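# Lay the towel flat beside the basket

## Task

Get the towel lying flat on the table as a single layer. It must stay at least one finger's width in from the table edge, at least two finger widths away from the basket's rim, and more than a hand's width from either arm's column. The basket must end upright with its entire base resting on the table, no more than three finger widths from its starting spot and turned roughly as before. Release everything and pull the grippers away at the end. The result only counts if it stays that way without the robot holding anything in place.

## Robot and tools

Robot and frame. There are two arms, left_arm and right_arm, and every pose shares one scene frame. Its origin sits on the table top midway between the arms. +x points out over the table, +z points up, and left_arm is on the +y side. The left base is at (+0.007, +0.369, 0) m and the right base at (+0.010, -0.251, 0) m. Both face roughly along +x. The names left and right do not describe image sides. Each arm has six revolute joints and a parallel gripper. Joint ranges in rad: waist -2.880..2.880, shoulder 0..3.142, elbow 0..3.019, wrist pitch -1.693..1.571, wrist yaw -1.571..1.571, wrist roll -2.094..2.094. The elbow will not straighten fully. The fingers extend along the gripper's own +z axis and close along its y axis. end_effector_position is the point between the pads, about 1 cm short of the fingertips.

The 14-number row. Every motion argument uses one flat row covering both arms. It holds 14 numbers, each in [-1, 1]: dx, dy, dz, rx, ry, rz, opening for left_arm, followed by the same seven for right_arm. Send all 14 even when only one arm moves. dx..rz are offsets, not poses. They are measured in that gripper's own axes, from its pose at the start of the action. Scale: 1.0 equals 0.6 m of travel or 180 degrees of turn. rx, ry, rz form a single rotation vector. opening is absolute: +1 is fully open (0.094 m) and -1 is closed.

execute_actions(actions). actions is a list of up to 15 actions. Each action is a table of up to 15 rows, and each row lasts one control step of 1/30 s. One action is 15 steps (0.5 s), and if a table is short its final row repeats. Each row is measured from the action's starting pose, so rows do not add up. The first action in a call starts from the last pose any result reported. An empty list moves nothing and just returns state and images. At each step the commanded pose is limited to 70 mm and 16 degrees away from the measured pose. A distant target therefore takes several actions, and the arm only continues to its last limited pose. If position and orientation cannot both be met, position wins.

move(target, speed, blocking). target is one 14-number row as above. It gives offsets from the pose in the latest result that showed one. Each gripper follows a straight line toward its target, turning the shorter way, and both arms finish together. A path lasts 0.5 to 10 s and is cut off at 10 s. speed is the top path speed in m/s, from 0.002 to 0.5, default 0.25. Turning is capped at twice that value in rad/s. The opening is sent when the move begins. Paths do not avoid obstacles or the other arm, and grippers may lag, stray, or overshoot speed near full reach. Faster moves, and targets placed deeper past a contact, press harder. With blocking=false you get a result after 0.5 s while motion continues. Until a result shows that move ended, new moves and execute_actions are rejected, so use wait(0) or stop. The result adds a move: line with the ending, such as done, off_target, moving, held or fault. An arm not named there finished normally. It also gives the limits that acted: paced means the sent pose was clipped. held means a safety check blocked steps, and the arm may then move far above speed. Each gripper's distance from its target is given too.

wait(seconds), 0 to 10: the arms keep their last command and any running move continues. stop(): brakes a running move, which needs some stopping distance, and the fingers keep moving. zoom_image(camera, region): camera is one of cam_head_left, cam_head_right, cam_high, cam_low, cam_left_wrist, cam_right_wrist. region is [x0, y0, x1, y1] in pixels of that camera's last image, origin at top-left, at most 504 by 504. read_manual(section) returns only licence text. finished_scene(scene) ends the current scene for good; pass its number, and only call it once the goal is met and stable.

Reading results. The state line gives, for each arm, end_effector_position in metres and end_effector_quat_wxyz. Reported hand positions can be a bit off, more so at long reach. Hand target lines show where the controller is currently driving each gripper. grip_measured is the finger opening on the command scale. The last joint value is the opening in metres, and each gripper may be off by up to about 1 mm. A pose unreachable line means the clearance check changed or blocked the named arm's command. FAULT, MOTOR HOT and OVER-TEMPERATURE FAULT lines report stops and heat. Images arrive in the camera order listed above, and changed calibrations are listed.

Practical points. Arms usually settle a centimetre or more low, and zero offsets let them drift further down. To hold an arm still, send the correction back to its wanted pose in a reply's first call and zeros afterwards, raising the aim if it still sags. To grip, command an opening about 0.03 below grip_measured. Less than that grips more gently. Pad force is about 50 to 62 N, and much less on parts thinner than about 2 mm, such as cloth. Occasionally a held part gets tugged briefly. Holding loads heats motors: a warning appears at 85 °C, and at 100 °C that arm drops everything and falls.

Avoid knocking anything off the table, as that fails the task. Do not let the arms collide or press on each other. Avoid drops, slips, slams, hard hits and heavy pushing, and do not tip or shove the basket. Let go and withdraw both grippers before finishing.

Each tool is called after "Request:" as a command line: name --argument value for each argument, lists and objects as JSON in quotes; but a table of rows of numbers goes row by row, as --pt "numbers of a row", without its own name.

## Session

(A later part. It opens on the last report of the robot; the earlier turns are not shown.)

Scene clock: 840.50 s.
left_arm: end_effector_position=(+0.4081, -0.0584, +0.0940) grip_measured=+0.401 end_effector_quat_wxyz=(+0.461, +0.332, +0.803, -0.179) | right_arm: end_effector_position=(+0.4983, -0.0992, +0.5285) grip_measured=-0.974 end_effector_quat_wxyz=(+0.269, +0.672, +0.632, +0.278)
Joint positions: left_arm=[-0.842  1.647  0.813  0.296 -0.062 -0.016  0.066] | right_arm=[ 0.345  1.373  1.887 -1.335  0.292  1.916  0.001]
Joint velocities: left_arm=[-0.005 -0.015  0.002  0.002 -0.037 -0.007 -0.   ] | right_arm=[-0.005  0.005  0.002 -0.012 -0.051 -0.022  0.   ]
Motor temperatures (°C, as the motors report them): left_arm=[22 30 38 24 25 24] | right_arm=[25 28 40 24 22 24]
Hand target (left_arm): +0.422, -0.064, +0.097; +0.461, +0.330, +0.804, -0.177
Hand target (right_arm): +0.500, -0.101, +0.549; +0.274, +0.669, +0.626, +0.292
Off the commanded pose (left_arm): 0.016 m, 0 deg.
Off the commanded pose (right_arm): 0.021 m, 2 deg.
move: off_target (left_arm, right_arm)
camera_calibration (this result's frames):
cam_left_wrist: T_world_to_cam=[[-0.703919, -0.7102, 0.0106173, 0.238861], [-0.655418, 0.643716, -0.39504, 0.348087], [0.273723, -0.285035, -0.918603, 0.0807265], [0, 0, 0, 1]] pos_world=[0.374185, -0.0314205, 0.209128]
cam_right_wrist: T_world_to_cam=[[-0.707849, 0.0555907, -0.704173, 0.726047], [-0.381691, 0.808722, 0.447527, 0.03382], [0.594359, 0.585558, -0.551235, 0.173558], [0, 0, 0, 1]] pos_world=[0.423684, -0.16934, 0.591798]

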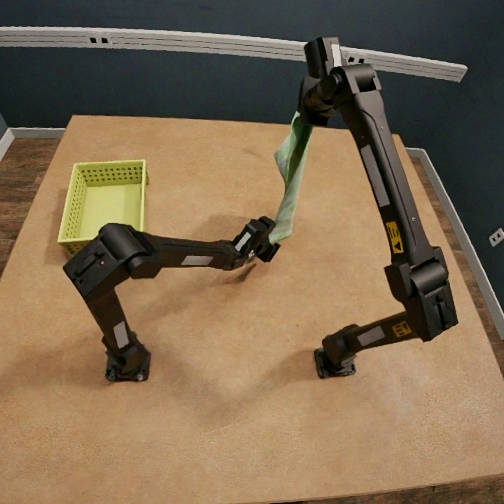

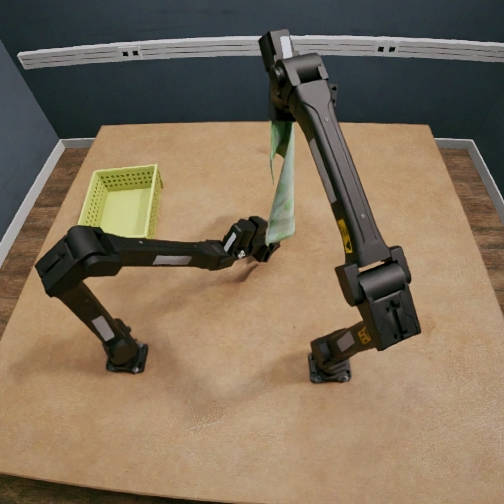

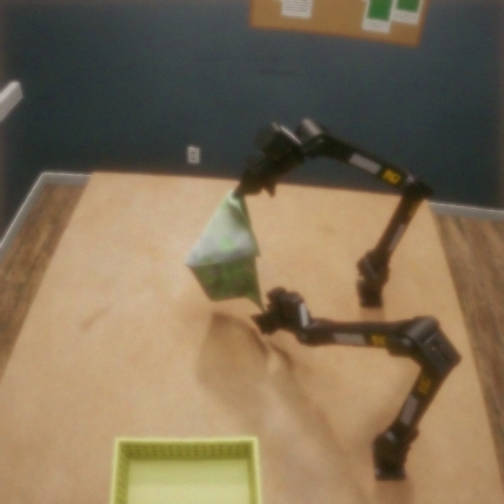

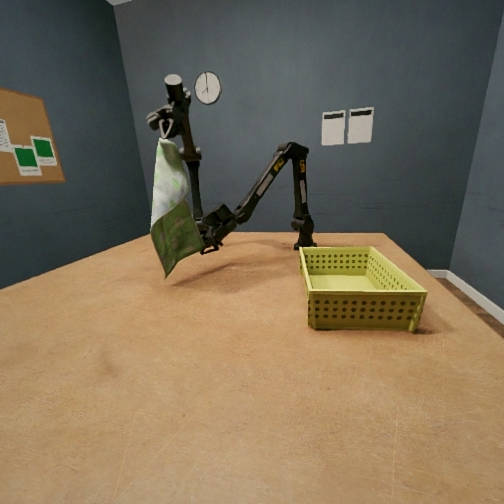

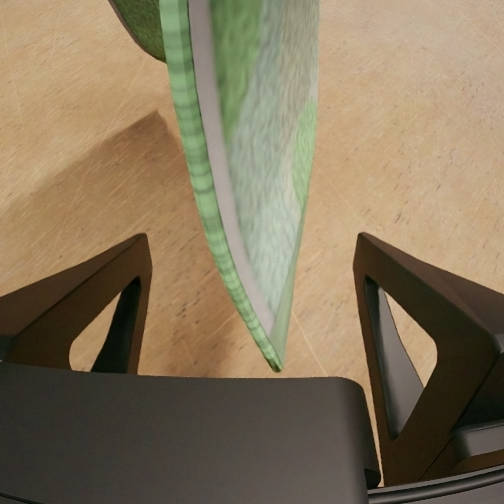

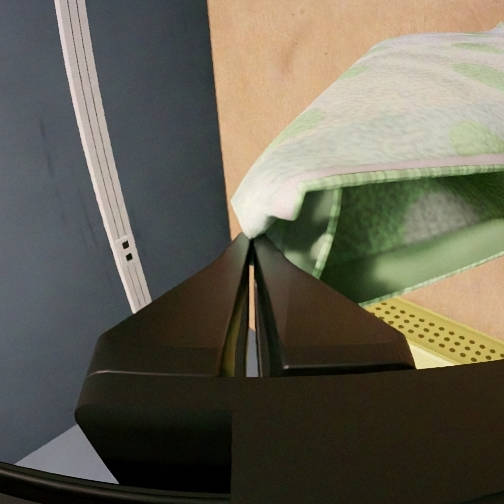

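Towel between fingers. Close.

Request:
execute_actions --actions '[[[0,0,0,0,0,0,-1,0,0.03,-0.02,0,0,0,-1]],[[0,0,0,0,0,0,-1,0,0,0,0,0,0,-1]]]'

Scene clock: 843.63 s.
left_arm: end_effector_position=(+0.4081, -0.0584, +0.0940) grip_measured=-0.963 end_effector_quat_wxyz=(+0.461, +0.332, +0.803, -0.179) | right_arm: end_effector_position=(+0.5008, -0.0981, +0.5282) grip_measured=-0.974 end_effector_quat_wxyz=(+0.264, +0.674, +0.638, +0.263)
Joint positions: left_arm=[-0.842  1.647  0.813  0.296 -0.062 -0.016  0.002] | right_arm=[ 0.345  1.403  1.933 -1.384  0.291  1.916  0.001]
Joint velocities: left_arm=[-0.015 -0.005  0.007  0.007  0.022 -0.022 -0.   ] | right_arm=[ 0.005  0.005  0.007 -0.007  0.066  0.022 -0.   ]
Motor temperatures (°C, as the motors report them): left_arm=[22 30 38 24 25 24] | right_arm=[25 28 40 24 22 24]
Hand target (left_arm): +0.408, -0.058, +0.094; +0.461, +0.332, +0.803, -0.179
Hand target (right_arm): +0.501, -0.098, +0.530; +0.264, +0.674, +0.637, +0.264
Off the commanded pose (left_arm): 0.000 m, 0 deg.
Off the commanded pose (right_arm): 0.001 m, 0 deg.
camera_calibration (this result's frames):
cam_left_wrist: T_world_to_cam=[[-0.703919, -0.7102, 0.0106173, 0.238861], [-0.655418, 0.643716, -0.39504, 0.348087], [0.273723, -0.285035, -0.918603, 0.0807265], [0, 0, 0, 1]] pos_world=[0.374185, -0.0314205, 0.209128]
cam_right_wrist: T_world_to_cam=[[-0.72962, 0.0464258, -0.682275, 0.725927], [-0.367832, 0.814433, 0.448775, 0.0269647], [0.576502, 0.578397, -0.57715, 0.193218], [0, 0, 0, 1]] pos_world=[0.428179, -0.167419, 0.594696]

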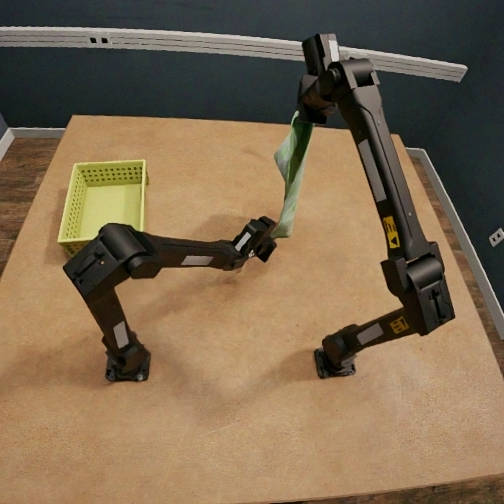

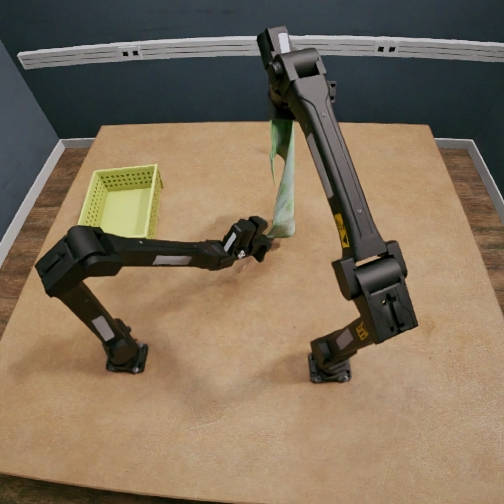

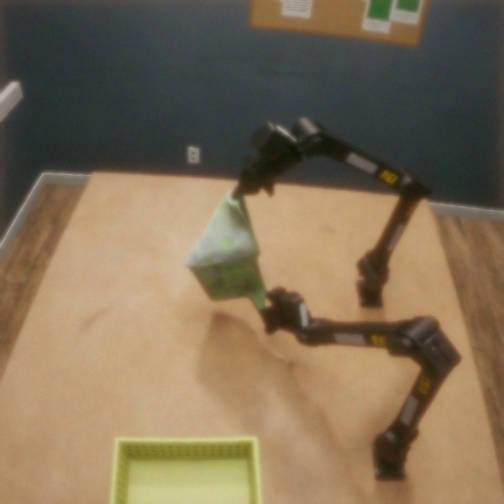

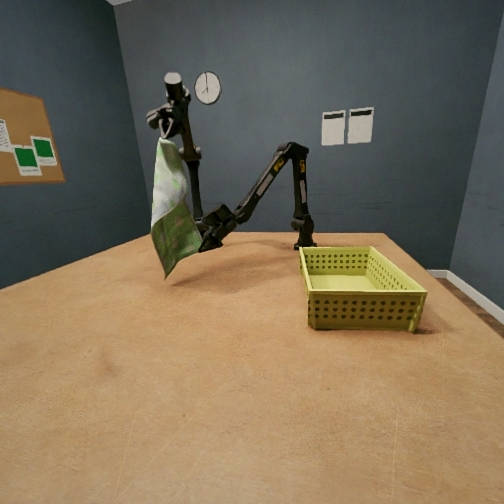

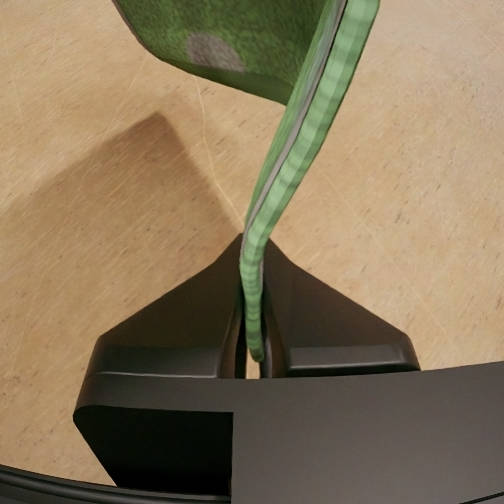

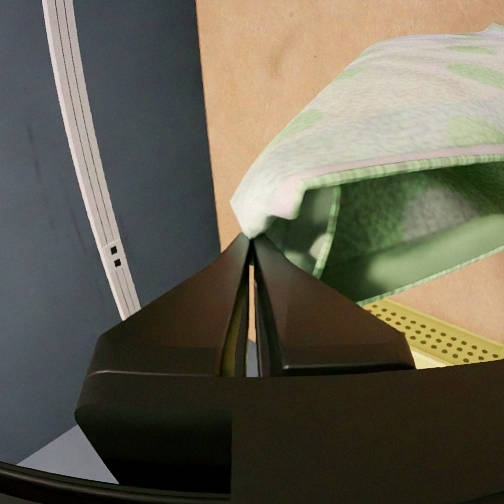

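Request:
move --target '[-0.42,0.367,-0.353,0,0,0,-1, -0.333,-0.08,0.15,0,0,0,-1]' --speed 0.08

Scene clock: 855.50 s.
left_arm: end_effector_position=(+0.5138, +0.1262, +0.4003) grip_measured=-0.963 end_effector_quat_wxyz=(+0.449, +0.332, +0.808, -0.187) | right_arm: end_effector_position=(+0.5207, -0.2897, +0.4079) grip_measured=-0.975 end_effector_quat_wxyz=(+0.239, +0.684, +0.641, +0.255)
Joint positions: left_arm=[-0.34   1.295  1.346 -0.654  0.379  0.244  0.002] | right_arm=[-0.15   1.28   1.494 -1.073 -0.063  1.564  0.001]
Joint velocities: left_arm=[-0.015  0.005 -0.007 -0.002 -0.007  0.022  0.   ] | right_arm=[ 0.005 -0.005 -0.017 -0.007  0.022 -0.007 -0.   ]
Motor temperatures (°C, as the motors report them): left_arm=[22 30 39 24 25 24] | right_arm=[25 28 38 24 22 24]
Hand target (left_arm): +0.526, +0.132, +0.418; +0.460, +0.331, +0.804, -0.180
Hand target (right_arm): +0.520, -0.295, +0.422; +0.257, +0.677, +0.636, +0.266
Off the commanded pose (left_arm): 0.024 m, 2 deg.
Off the commanded pose (right_arm): 0.020 m, 3 deg.
move: off_target (left_arm, right_arm)
camera_calibration (this result's frames):
cam_left_wrist: T_world_to_cam=[[-0.708239, -0.705163, 0.0338071, 0.433347], [-0.662155, 0.646909, -0.378232, 0.415899], [0.244845, -0.290264, -0.925093, 0.403841], [0, 0, 0, 1]] pos_world=[0.483424, 0.153752, 0.516247]
cam_right_wrist: T_world_to_cam=[[-0.761934, 0.0639669, -0.644488, 0.673776], [-0.345461, 0.801585, 0.487973, 0.212914], [0.547826, 0.594449, -0.588657, 0.247421], [0, 0, 0, 1]] pos_world=[0.451382, -0.360847, 0.47599]

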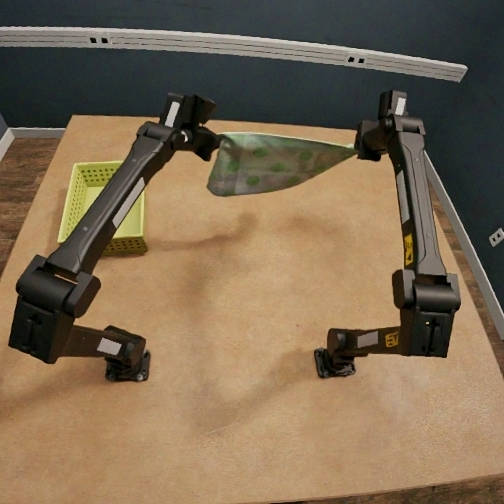

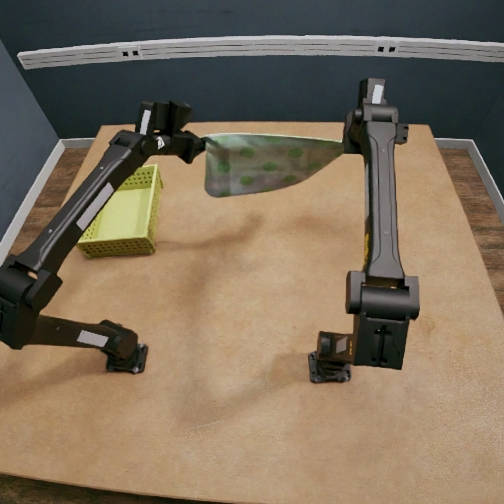

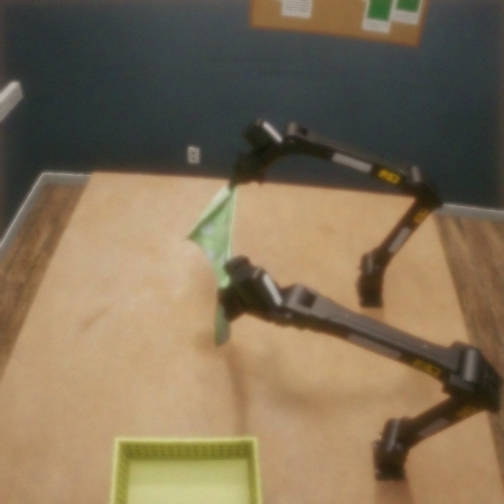

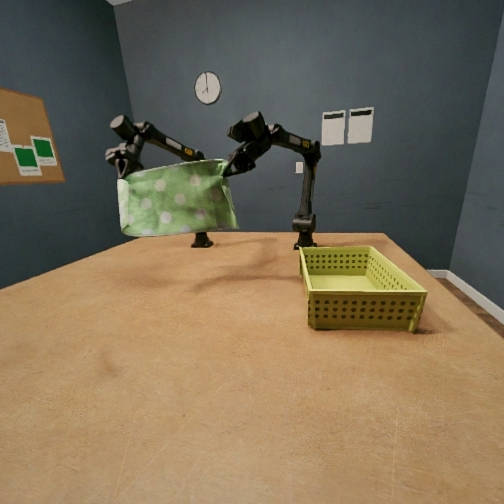

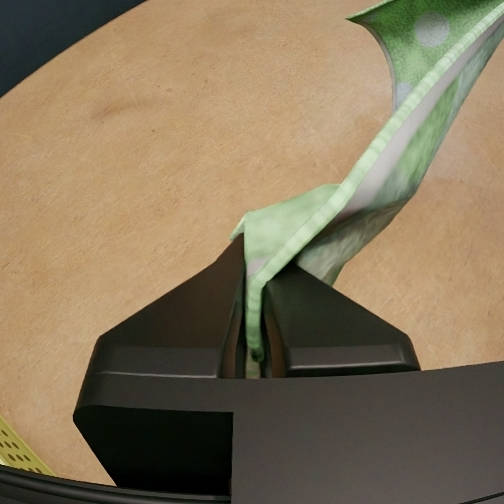

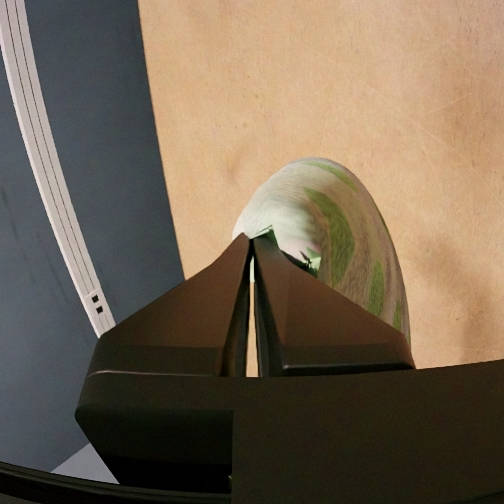

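Request:
move --target '[0.10,0.155,0.235,0,0,0,-1, 0.0,0.018,0.30,0,0,0,-1]' --speed 0.1

Scene clock: 864.83 s.
left_arm: end_effector_position=(+0.6210, +0.1227, +0.2573) grip_measured=-0.963 end_effector_quat_wxyz=(+0.426, +0.330, +0.820, -0.195) | right_arm: end_effector_position=(+0.6369, -0.2889, +0.2637) grip_measured=-0.975 end_effector_quat_wxyz=(+0.220, +0.688, +0.649, +0.241)
Joint positions: left_arm=[-0.277  1.625  1.346 -0.392  0.441  0.28   0.002] | right_arm=[-0.129  1.593  1.461 -0.777 -0.055  1.575  0.001]
Joint velocities: left_arm=[ 0.015 -0.015 -0.002 -0.007  0.007 -0.007 -0.   ] | right_arm=[ 0.015 -0.005 -0.007 -0.002  0.022 -0.037 -0.001]
Motor temperatures (°C, as the motors report them): left_arm=[22 30 41 24 25 24] | right_arm=[25 28 38 24 22 24]
Hand target (left_arm): +0.638, +0.129, +0.274; +0.449, +0.332, +0.808, -0.187
Hand target (right_arm): +0.648, -0.289, +0.282; +0.239, +0.684, +0.641, +0.255
Off the commanded pose (left_arm): 0.028 m, 3 deg.
Off the commanded pose (right_arm): 0.018 m, 3 deg.
move: off_target (left_arm, right_arm)
camera_calibration (this result's frames):
cam_left_wrist: T_world_to_cam=[[-0.7096, -0.701344, 0.0677109, 0.503312], [-0.677608, 0.652907, -0.338467, 0.433713], [0.193173, -0.286058, -0.938539, 0.27937], [0, 0, 0, 1]] pos_world=[0.597071, 0.149736, 0.374918]
cam_right_wrist: T_world_to_cam=[[-0.793674, 0.060638, -0.605313, 0.678234], [-0.326901, 0.79664, 0.50843, 0.30417], [0.513047, 0.601405, -0.61245, 0.128823], [0, 0, 0, 1]] pos_world=[0.571638, -0.360916, 0.334792]

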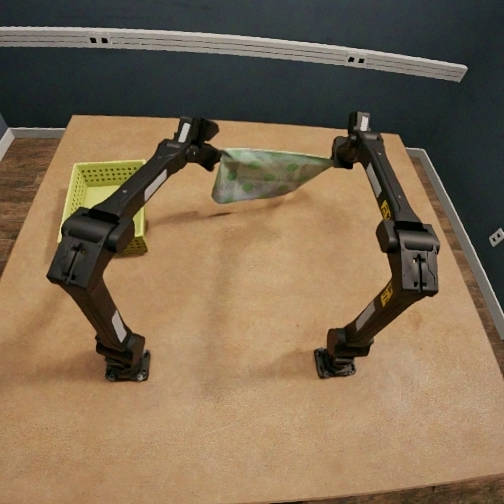

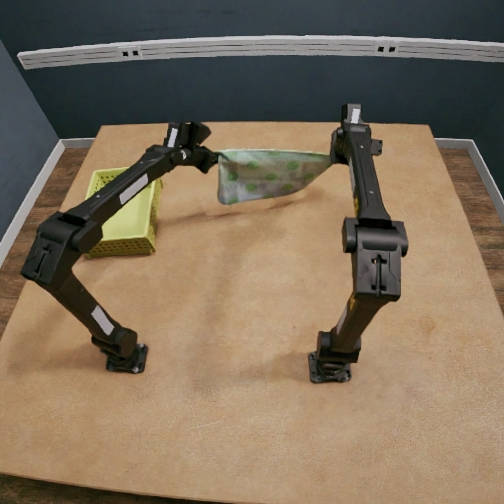

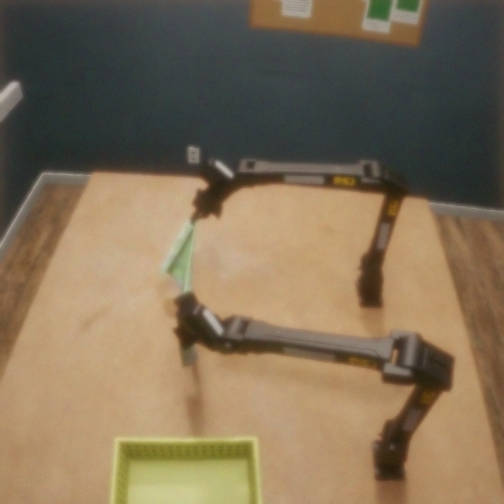

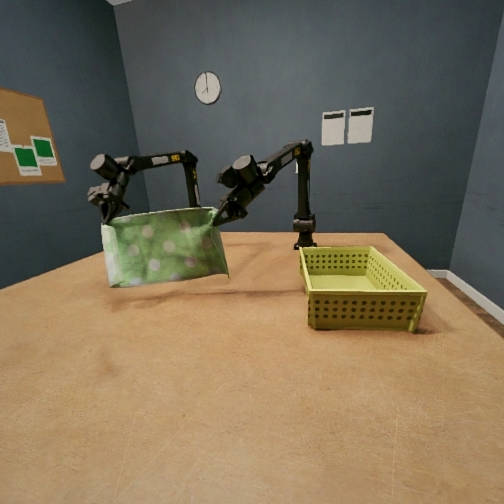

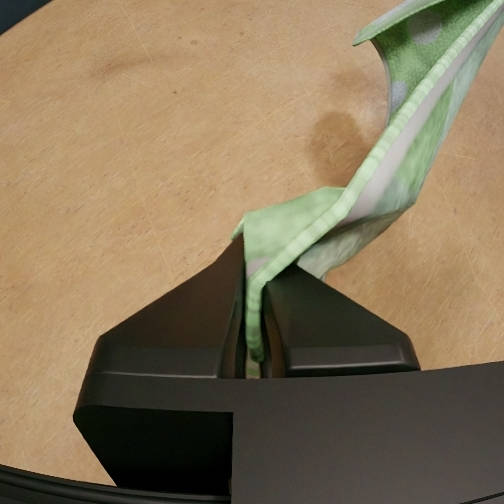

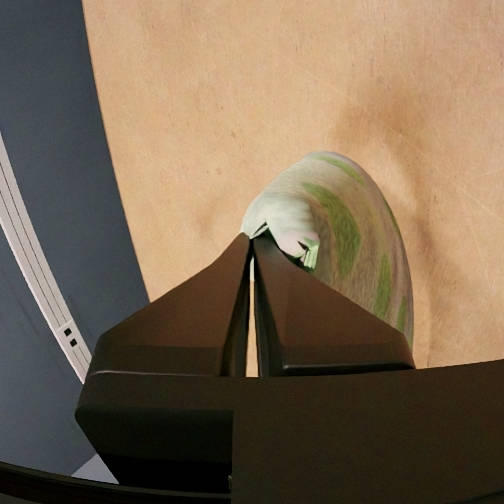

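Request:
move --target '[0.47,-0.28,-0.04,0,0,0,-1, -0.017,-0.55,0.03,0,0,0,-1]' --speed 0.07

Scene clock: 875.17 s.
left_arm: end_effector_position=(+0.3703, +0.1278, +0.0541) grip_measured=-0.963 end_effector_quat_wxyz=(+0.429, +0.334, +0.818, -0.190) | right_arm: end_effector_position=(+0.3848, -0.2736, +0.0317) grip_measured=-0.975 end_effector_quat_wxyz=(+0.205, +0.694, +0.651, +0.229)
Joint positions: left_arm=[-0.489  1.42   0.419  0.382  0.265  0.156  0.002] | right_arm=[-0.143  1.267  0.441 -0.122 -0.066  1.567  0.001]
Joint velocities: left_arm=[-0.005 -0.015 -0.007  0.007  0.022 -0.007 -0.001] | right_arm=[-0.015 -0.005 -0.012  0.017 -0.007 -0.081  0.001]
Motor temperatures (°C, as the motors report them): left_arm=[22 30 40 24 25 24] | right_arm=[25 29 37 24 22 24]
Hand target (left_arm): +0.366, +0.125, +0.048; +0.426, +0.330, +0.820, -0.194
Hand target (right_arm): +0.391, -0.277, +0.041; +0.220, +0.688, +0.648, +0.241
Off the commanded pose (left_arm): 0.010 m, 1 deg.
Off the commanded pose (right_arm): 0.016 m, 2 deg.
move: off_target (right_arm)
camera_calibration (this result's frames):
cam_left_wrist: T_world_to_cam=[[-0.711956, -0.700179, 0.0535536, 0.344272], [-0.672052, 0.657268, -0.341094, 0.189205], [0.203628, -0.278835, -0.938502, 0.13372], [0, 0, 0, 1]] pos_world=[0.345033, 0.15398, 0.171596]
cam_right_wrist: T_world_to_cam=[[-0.816642, 0.0661667, -0.57334, 0.346152], [-0.305549, 0.793203, 0.526752, 0.317802], [0.489628, 0.605352, -0.627546, 0.11747], [0, 0, 0, 1]] pos_world=[0.32227, -0.346096, 0.104777]

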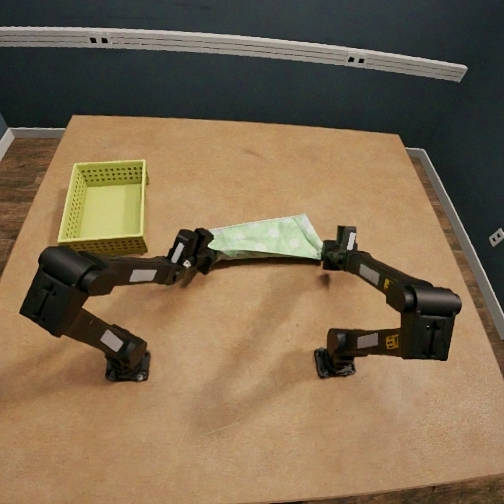

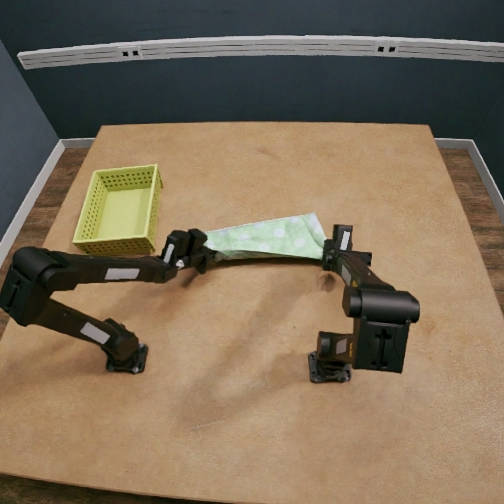

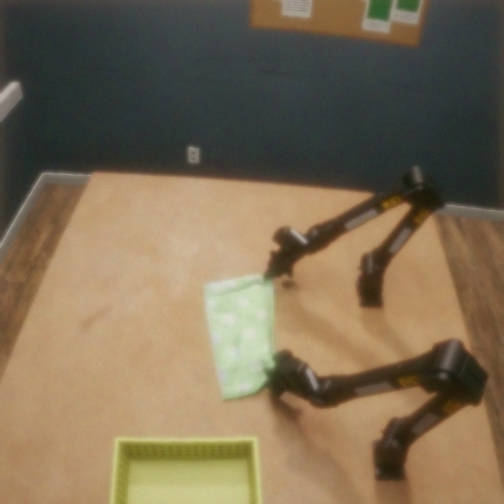

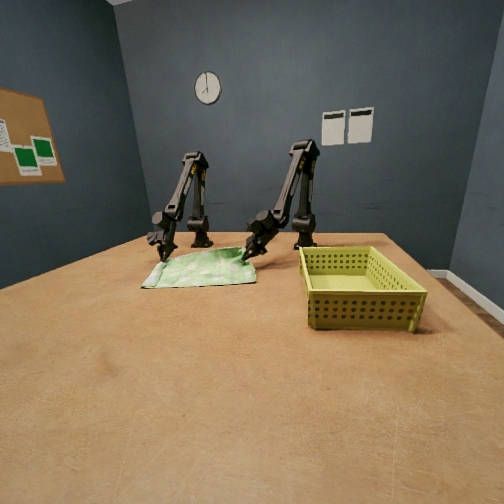

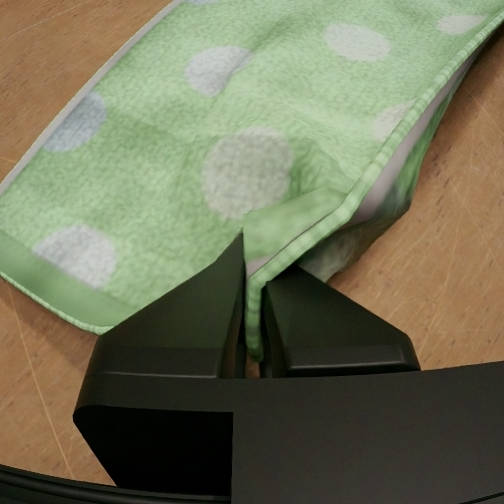

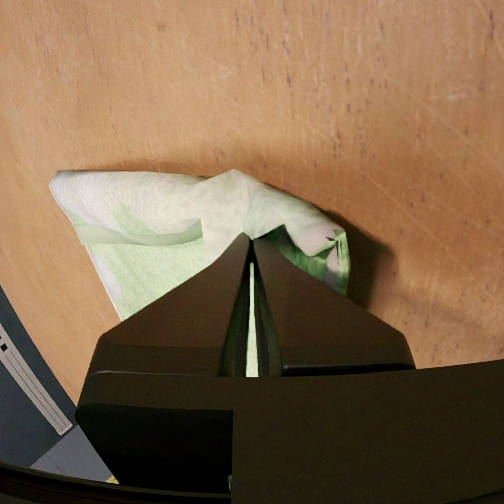

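Request:
execute_actions --actions '[[[0,0,0,0,0,0,0.2,0,0,0,0,0,0,0.2]],[[0,0,0,0,0,0,0.2,0,0,0,0,0,0,0.2]]]'

Request:
move --target '[-0.1,0,-0.2,0,0,0,0.2, 0,0.05,-0.22,0,0,0,0.2]' --speed 0.1

Request:
zoom_image --camera "cam_head_left" --region '[170, 170, 370, 300]'

Request:
zoom_image --camera "cam_low" --region '[110, 220, 290, 320]'

Scene clock: 881.47 s.
left_arm: end_effector_position=(+0.3704, +0.1278, +0.0542) grip_measured=+0.199 end_effector_quat_wxyz=(+0.429, +0.333, +0.818, -0.190) | right_arm: end_effector_position=(+0.3849, -0.2738, +0.0319) grip_measured=+0.198 end_effector_quat_wxyz=(+0.205, +0.694, +0.651, +0.230)
Joint positions: left_arm=[-0.489  1.42   0.419  0.383  0.265  0.154  0.056] | right_arm=[-0.143  1.267  0.441 -0.122 -0.066  1.567  0.056]
Joint velocities: left_arm=[-0.015 -0.015  0.007 -0.017 -0.007 -0.139  0.   ] | right_arm=[ 0.005 -0.015 -0.017  0.007  0.022 -0.022 -0.001]
Motor temperatures (°C, as the motors report them): left_arm=[22 30 39 24 25 24] | right_arm=[25 28 37 24 22 24]
Hand target (left_arm): +0.370, +0.128, +0.054; +0.429, +0.333, +0.818, -0.190
Hand target (right_arm): +0.385, -0.274, +0.032; +0.205, +0.694, +0.651, +0.230
Off the commanded pose (left_arm): 0.000 m, 0 deg.
Off the commanded pose (right_arm): 0.000 m, 0 deg.
camera_calibration (this result's frames):
cam_left_wrist: T_world_to_cam=[[-0.711345, -0.70072, 0.0545832, 0.344084], [-0.672693, 0.656273, -0.341744, 0.189751], [0.203645, -0.279816, -0.938207, 0.13393], [0, 0, 0, 1]] pos_world=[0.345133, 0.154054, 0.171719]
cam_right_wrist: T_world_to_cam=[[-0.816198, 0.066059, -0.573984, 0.346176], [-0.305895, 0.793378, 0.526288, 0.318051], [0.490152, 0.605134, -0.627347, 0.117362], [0, 0, 0, 1]] pos_world=[0.322313, -0.346223, 0.10494]

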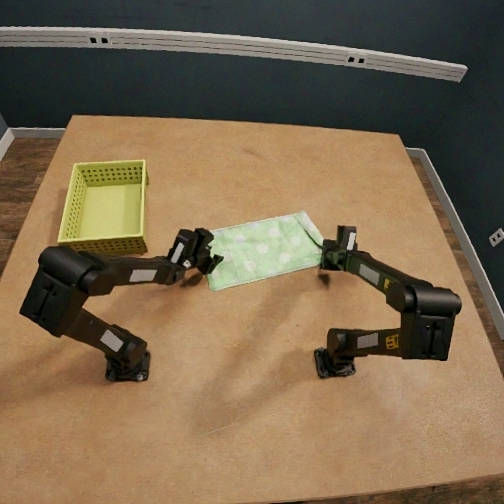

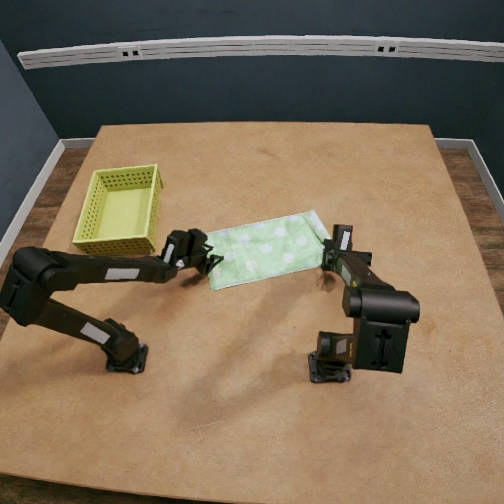

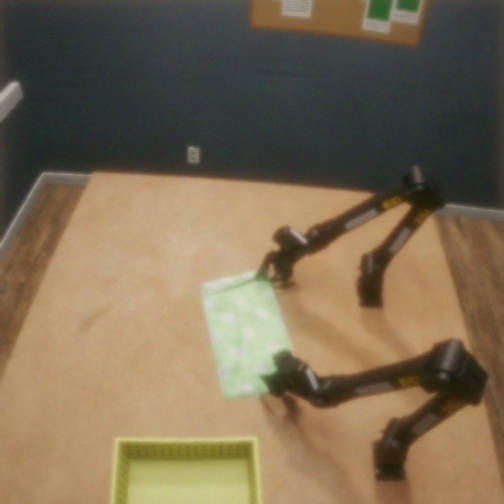

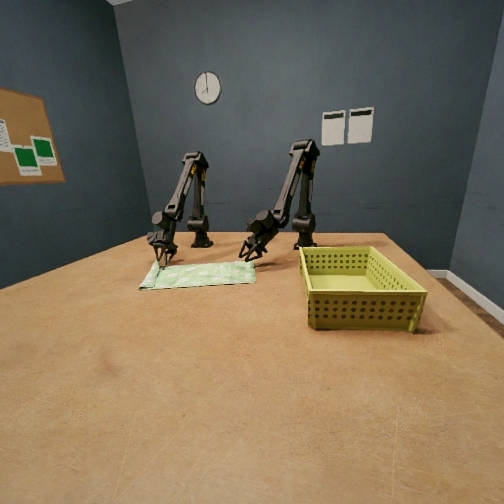

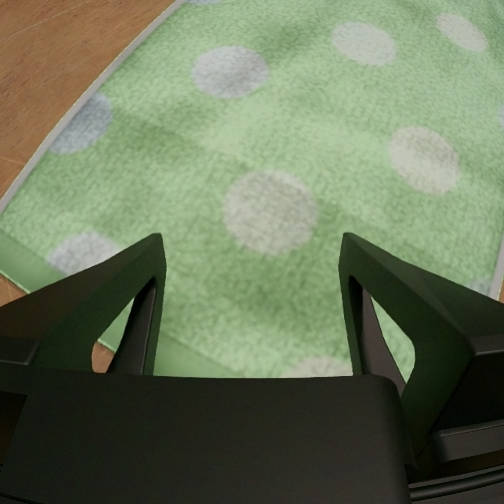

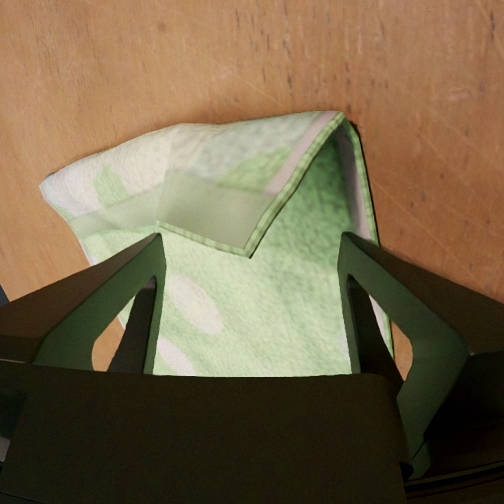

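Scene clock: 883.17 s.
left_arm: end_effector_position=(+0.3179, +0.1759, +0.1522) grip_measured=+0.199 end_effector_quat_wxyz=(+0.417, +0.331, +0.824, -0.195) | right_arm: end_effector_position=(+0.3172, -0.2753, +0.1291) grip_measured=+0.198 end_effector_quat_wxyz=(+0.190, +0.700, +0.653, +0.217)
Joint positions: left_arm=[-0.405  0.876  0.419 -0.2    0.341  0.197  0.056] | right_arm=[-0.179  0.81   0.497 -0.678 -0.086  1.541  0.056]
Joint velocities: left_arm=[-0.005 -0.005 -0.012 -0.012 -0.037 -0.081 -0.   ] | right_arm=[-0.015 -0.005  0.022 -0.012 -0.11  -0.11  -0.   ]
Motor temperatures (°C, as the motors report them): left_arm=[22 30 39 24 25 24] | right_arm=[25 28 37 24 22 24]
Hand target (left_arm): +0.328, +0.177, +0.169; +0.429, +0.333, +0.818, -0.190
Hand target (right_arm): +0.330, -0.278, +0.154; +0.205, +0.694, +0.651, +0.230
Off the commanded pose (left_arm): 0.021 m, 2 deg.
Off the commanded pose (right_arm): 0.031 m, 2 deg.
move: off_target (left_arm, right_arm)
camera_calibration (this result's frames):
cam_left_wrist: T_world_to_cam=[[-0.709932, -0.700337, 0.0743297, 0.33163], [-0.681669, 0.656787, -0.322426, 0.156129], [0.176988, -0.279568, -0.943672, 0.259222], [0, 0, 0, 1]] pos_world=[0.295984, 0.202179, 0.270311]
cam_right_wrist: T_world_to_cam=[[-0.83843, 0.0725843, -0.540154, 0.351288], [-0.281688, 0.790737, 0.543495, 0.236714], [0.466569, 0.607837, -0.642532, 0.222635], [0, 0, 0, 1]] pos_world=[0.257335, -0.348002, 0.204147]

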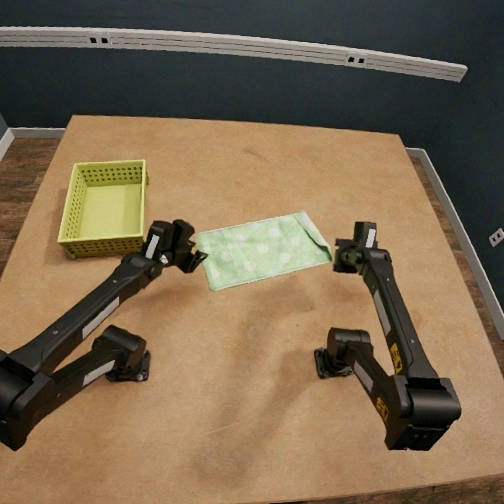

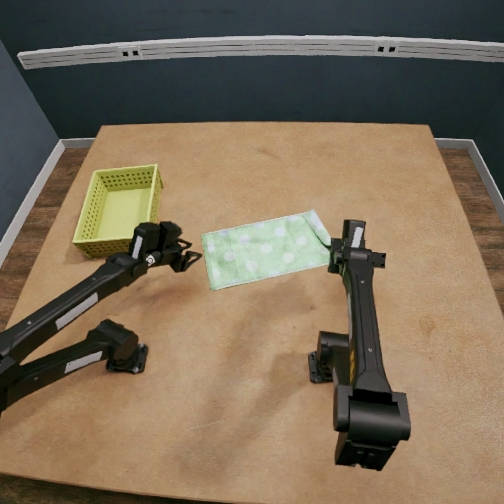

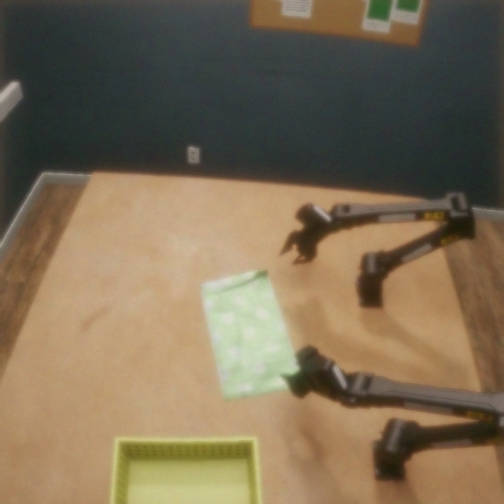

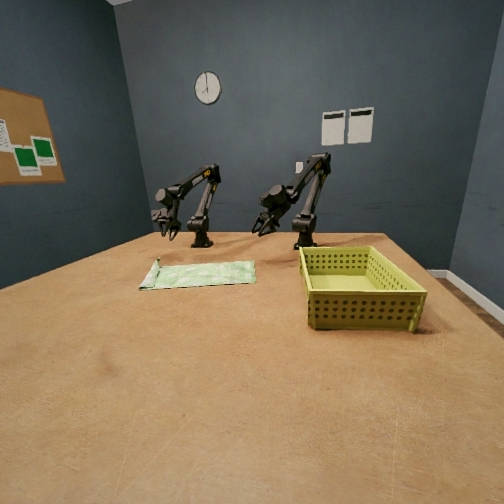

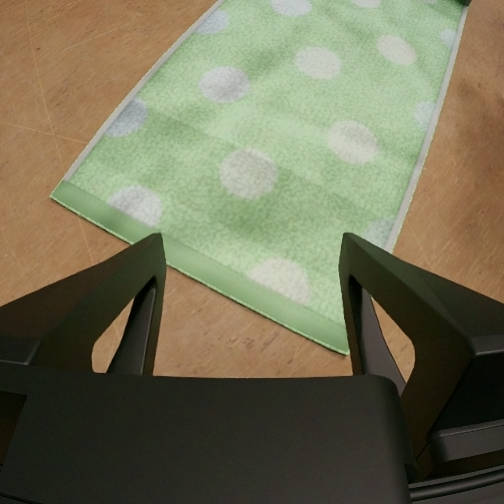

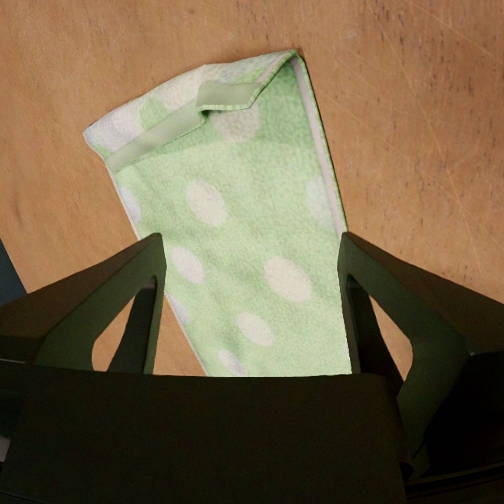

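Region (170, 170, 370, 300) of cam_head_left's 504x504 image, scaled by 2.520, with more detail than that image has; it fills the top 328 rows of this view, and the rest is white.

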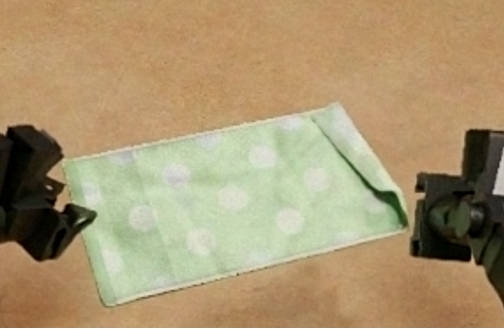

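Region (110, 220, 290, 320) of cam_low's 504x504 image, scaled by 2.800, with more detail than that image has.

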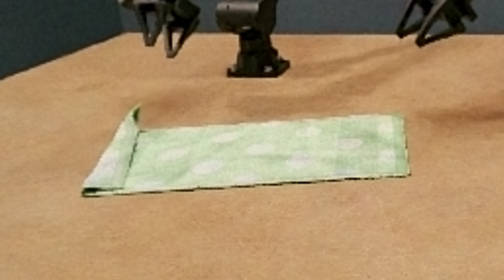

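Request:
move --target '[0.01,-0.03,0.36,0,0,0,-1, 0.107,0.04,0.183,0,0,0,-1]' --speed 0.1

Scene clock: 907.67 s.
left_arm: end_effector_position=(+0.4092, +0.0524, +0.0168) grip_measured=-0.981 end_effector_quat_wxyz=(+0.402, +0.335, +0.831, -0.187) | right_arm: end_effector_position=(+0.3766, -0.2168, +0.0401) grip_measured=-0.986 end_effector_quat_wxyz=(+0.177, +0.703, +0.662, +0.193)
Joint positions: left_arm=[-0.619  1.681  0.624  0.395  0.162  0.074  0.001] | right_arm=[ 0.066  1.24   0.497 -0.3    0.053  1.737  0.001]
Joint velocities: left_arm=[-0.005 -0.005  0.007 -0.012 -0.022 -0.007  0.001] | right_arm=[ 0.005 -0.005 -0.007 -0.002  0.007  0.066 -0.001]
Motor temperatures (°C, as the motors report them): left_arm=[22 29 41 24 25 24] | right_arm=[25 28 40 24 22 24]
Hand target (left_arm): +0.420, +0.037, +0.027; +0.418, +0.331, +0.823, -0.195
Hand target (right_arm): +0.400, -0.213, +0.059; +0.193, +0.699, +0.654, +0.215
Off the commanded pose (left_arm): 0.022 m, 2 deg.
Off the commanded pose (right_arm): 0.029 m, 3 deg.
move: off_target (left_arm, right_arm)
camera_calibration (this result's frames):
cam_left_wrist: T_world_to_cam=[[-0.708714, -0.701996, 0.0701801, 0.319637], [-0.688522, 0.666542, -0.285761, 0.257502], [0.153825, -0.250843, -0.955728, 0.0889941], [0, 0, 0, 1]] pos_world=[0.390137, 0.0750719, 0.136206]
cam_right_wrist: T_world_to_cam=[[-0.867454, 0.0606902, -0.493803, 0.355256], [-0.255255, 0.797654, 0.546437, 0.247036], [0.427047, 0.600054, -0.676436, 0.116753], [0, 0, 0, 1]] pos_world=[0.321366, -0.288668, 0.119413]

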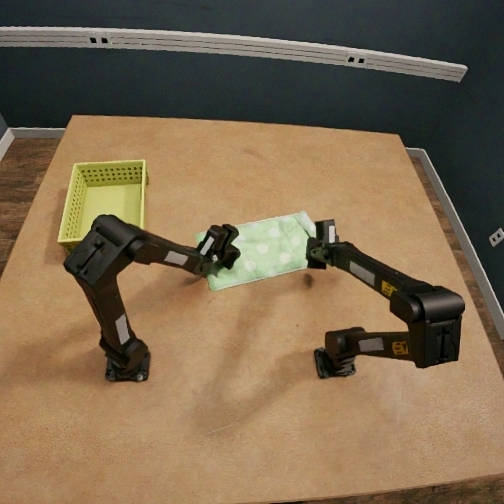

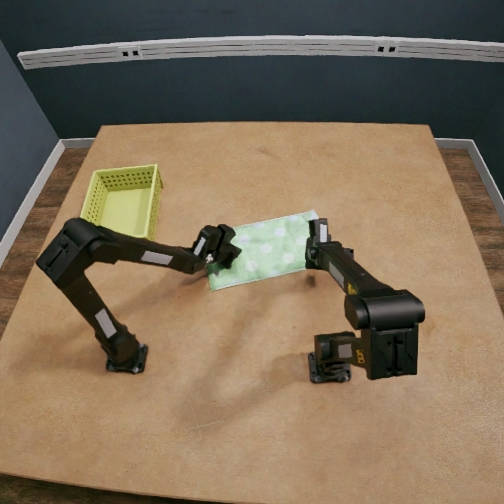

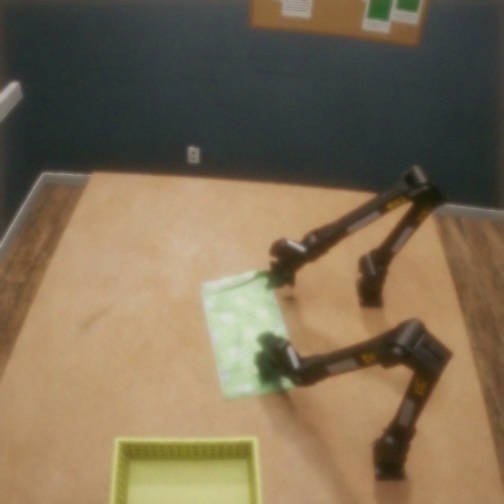

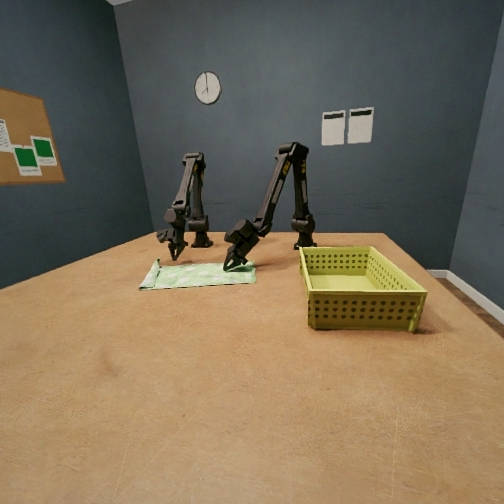

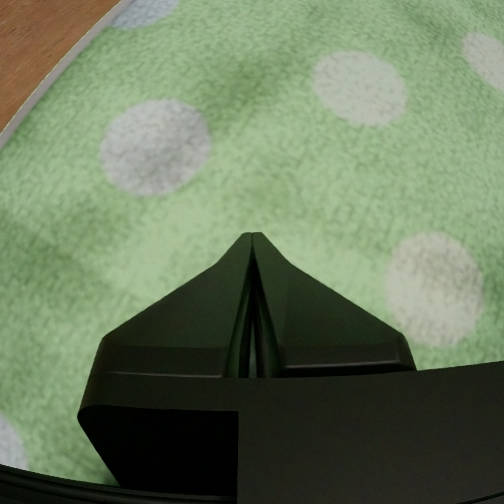

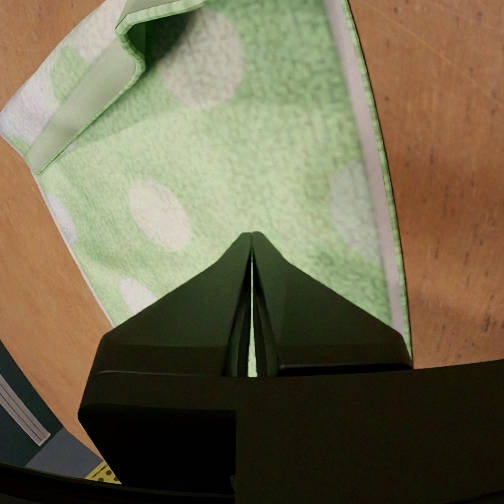

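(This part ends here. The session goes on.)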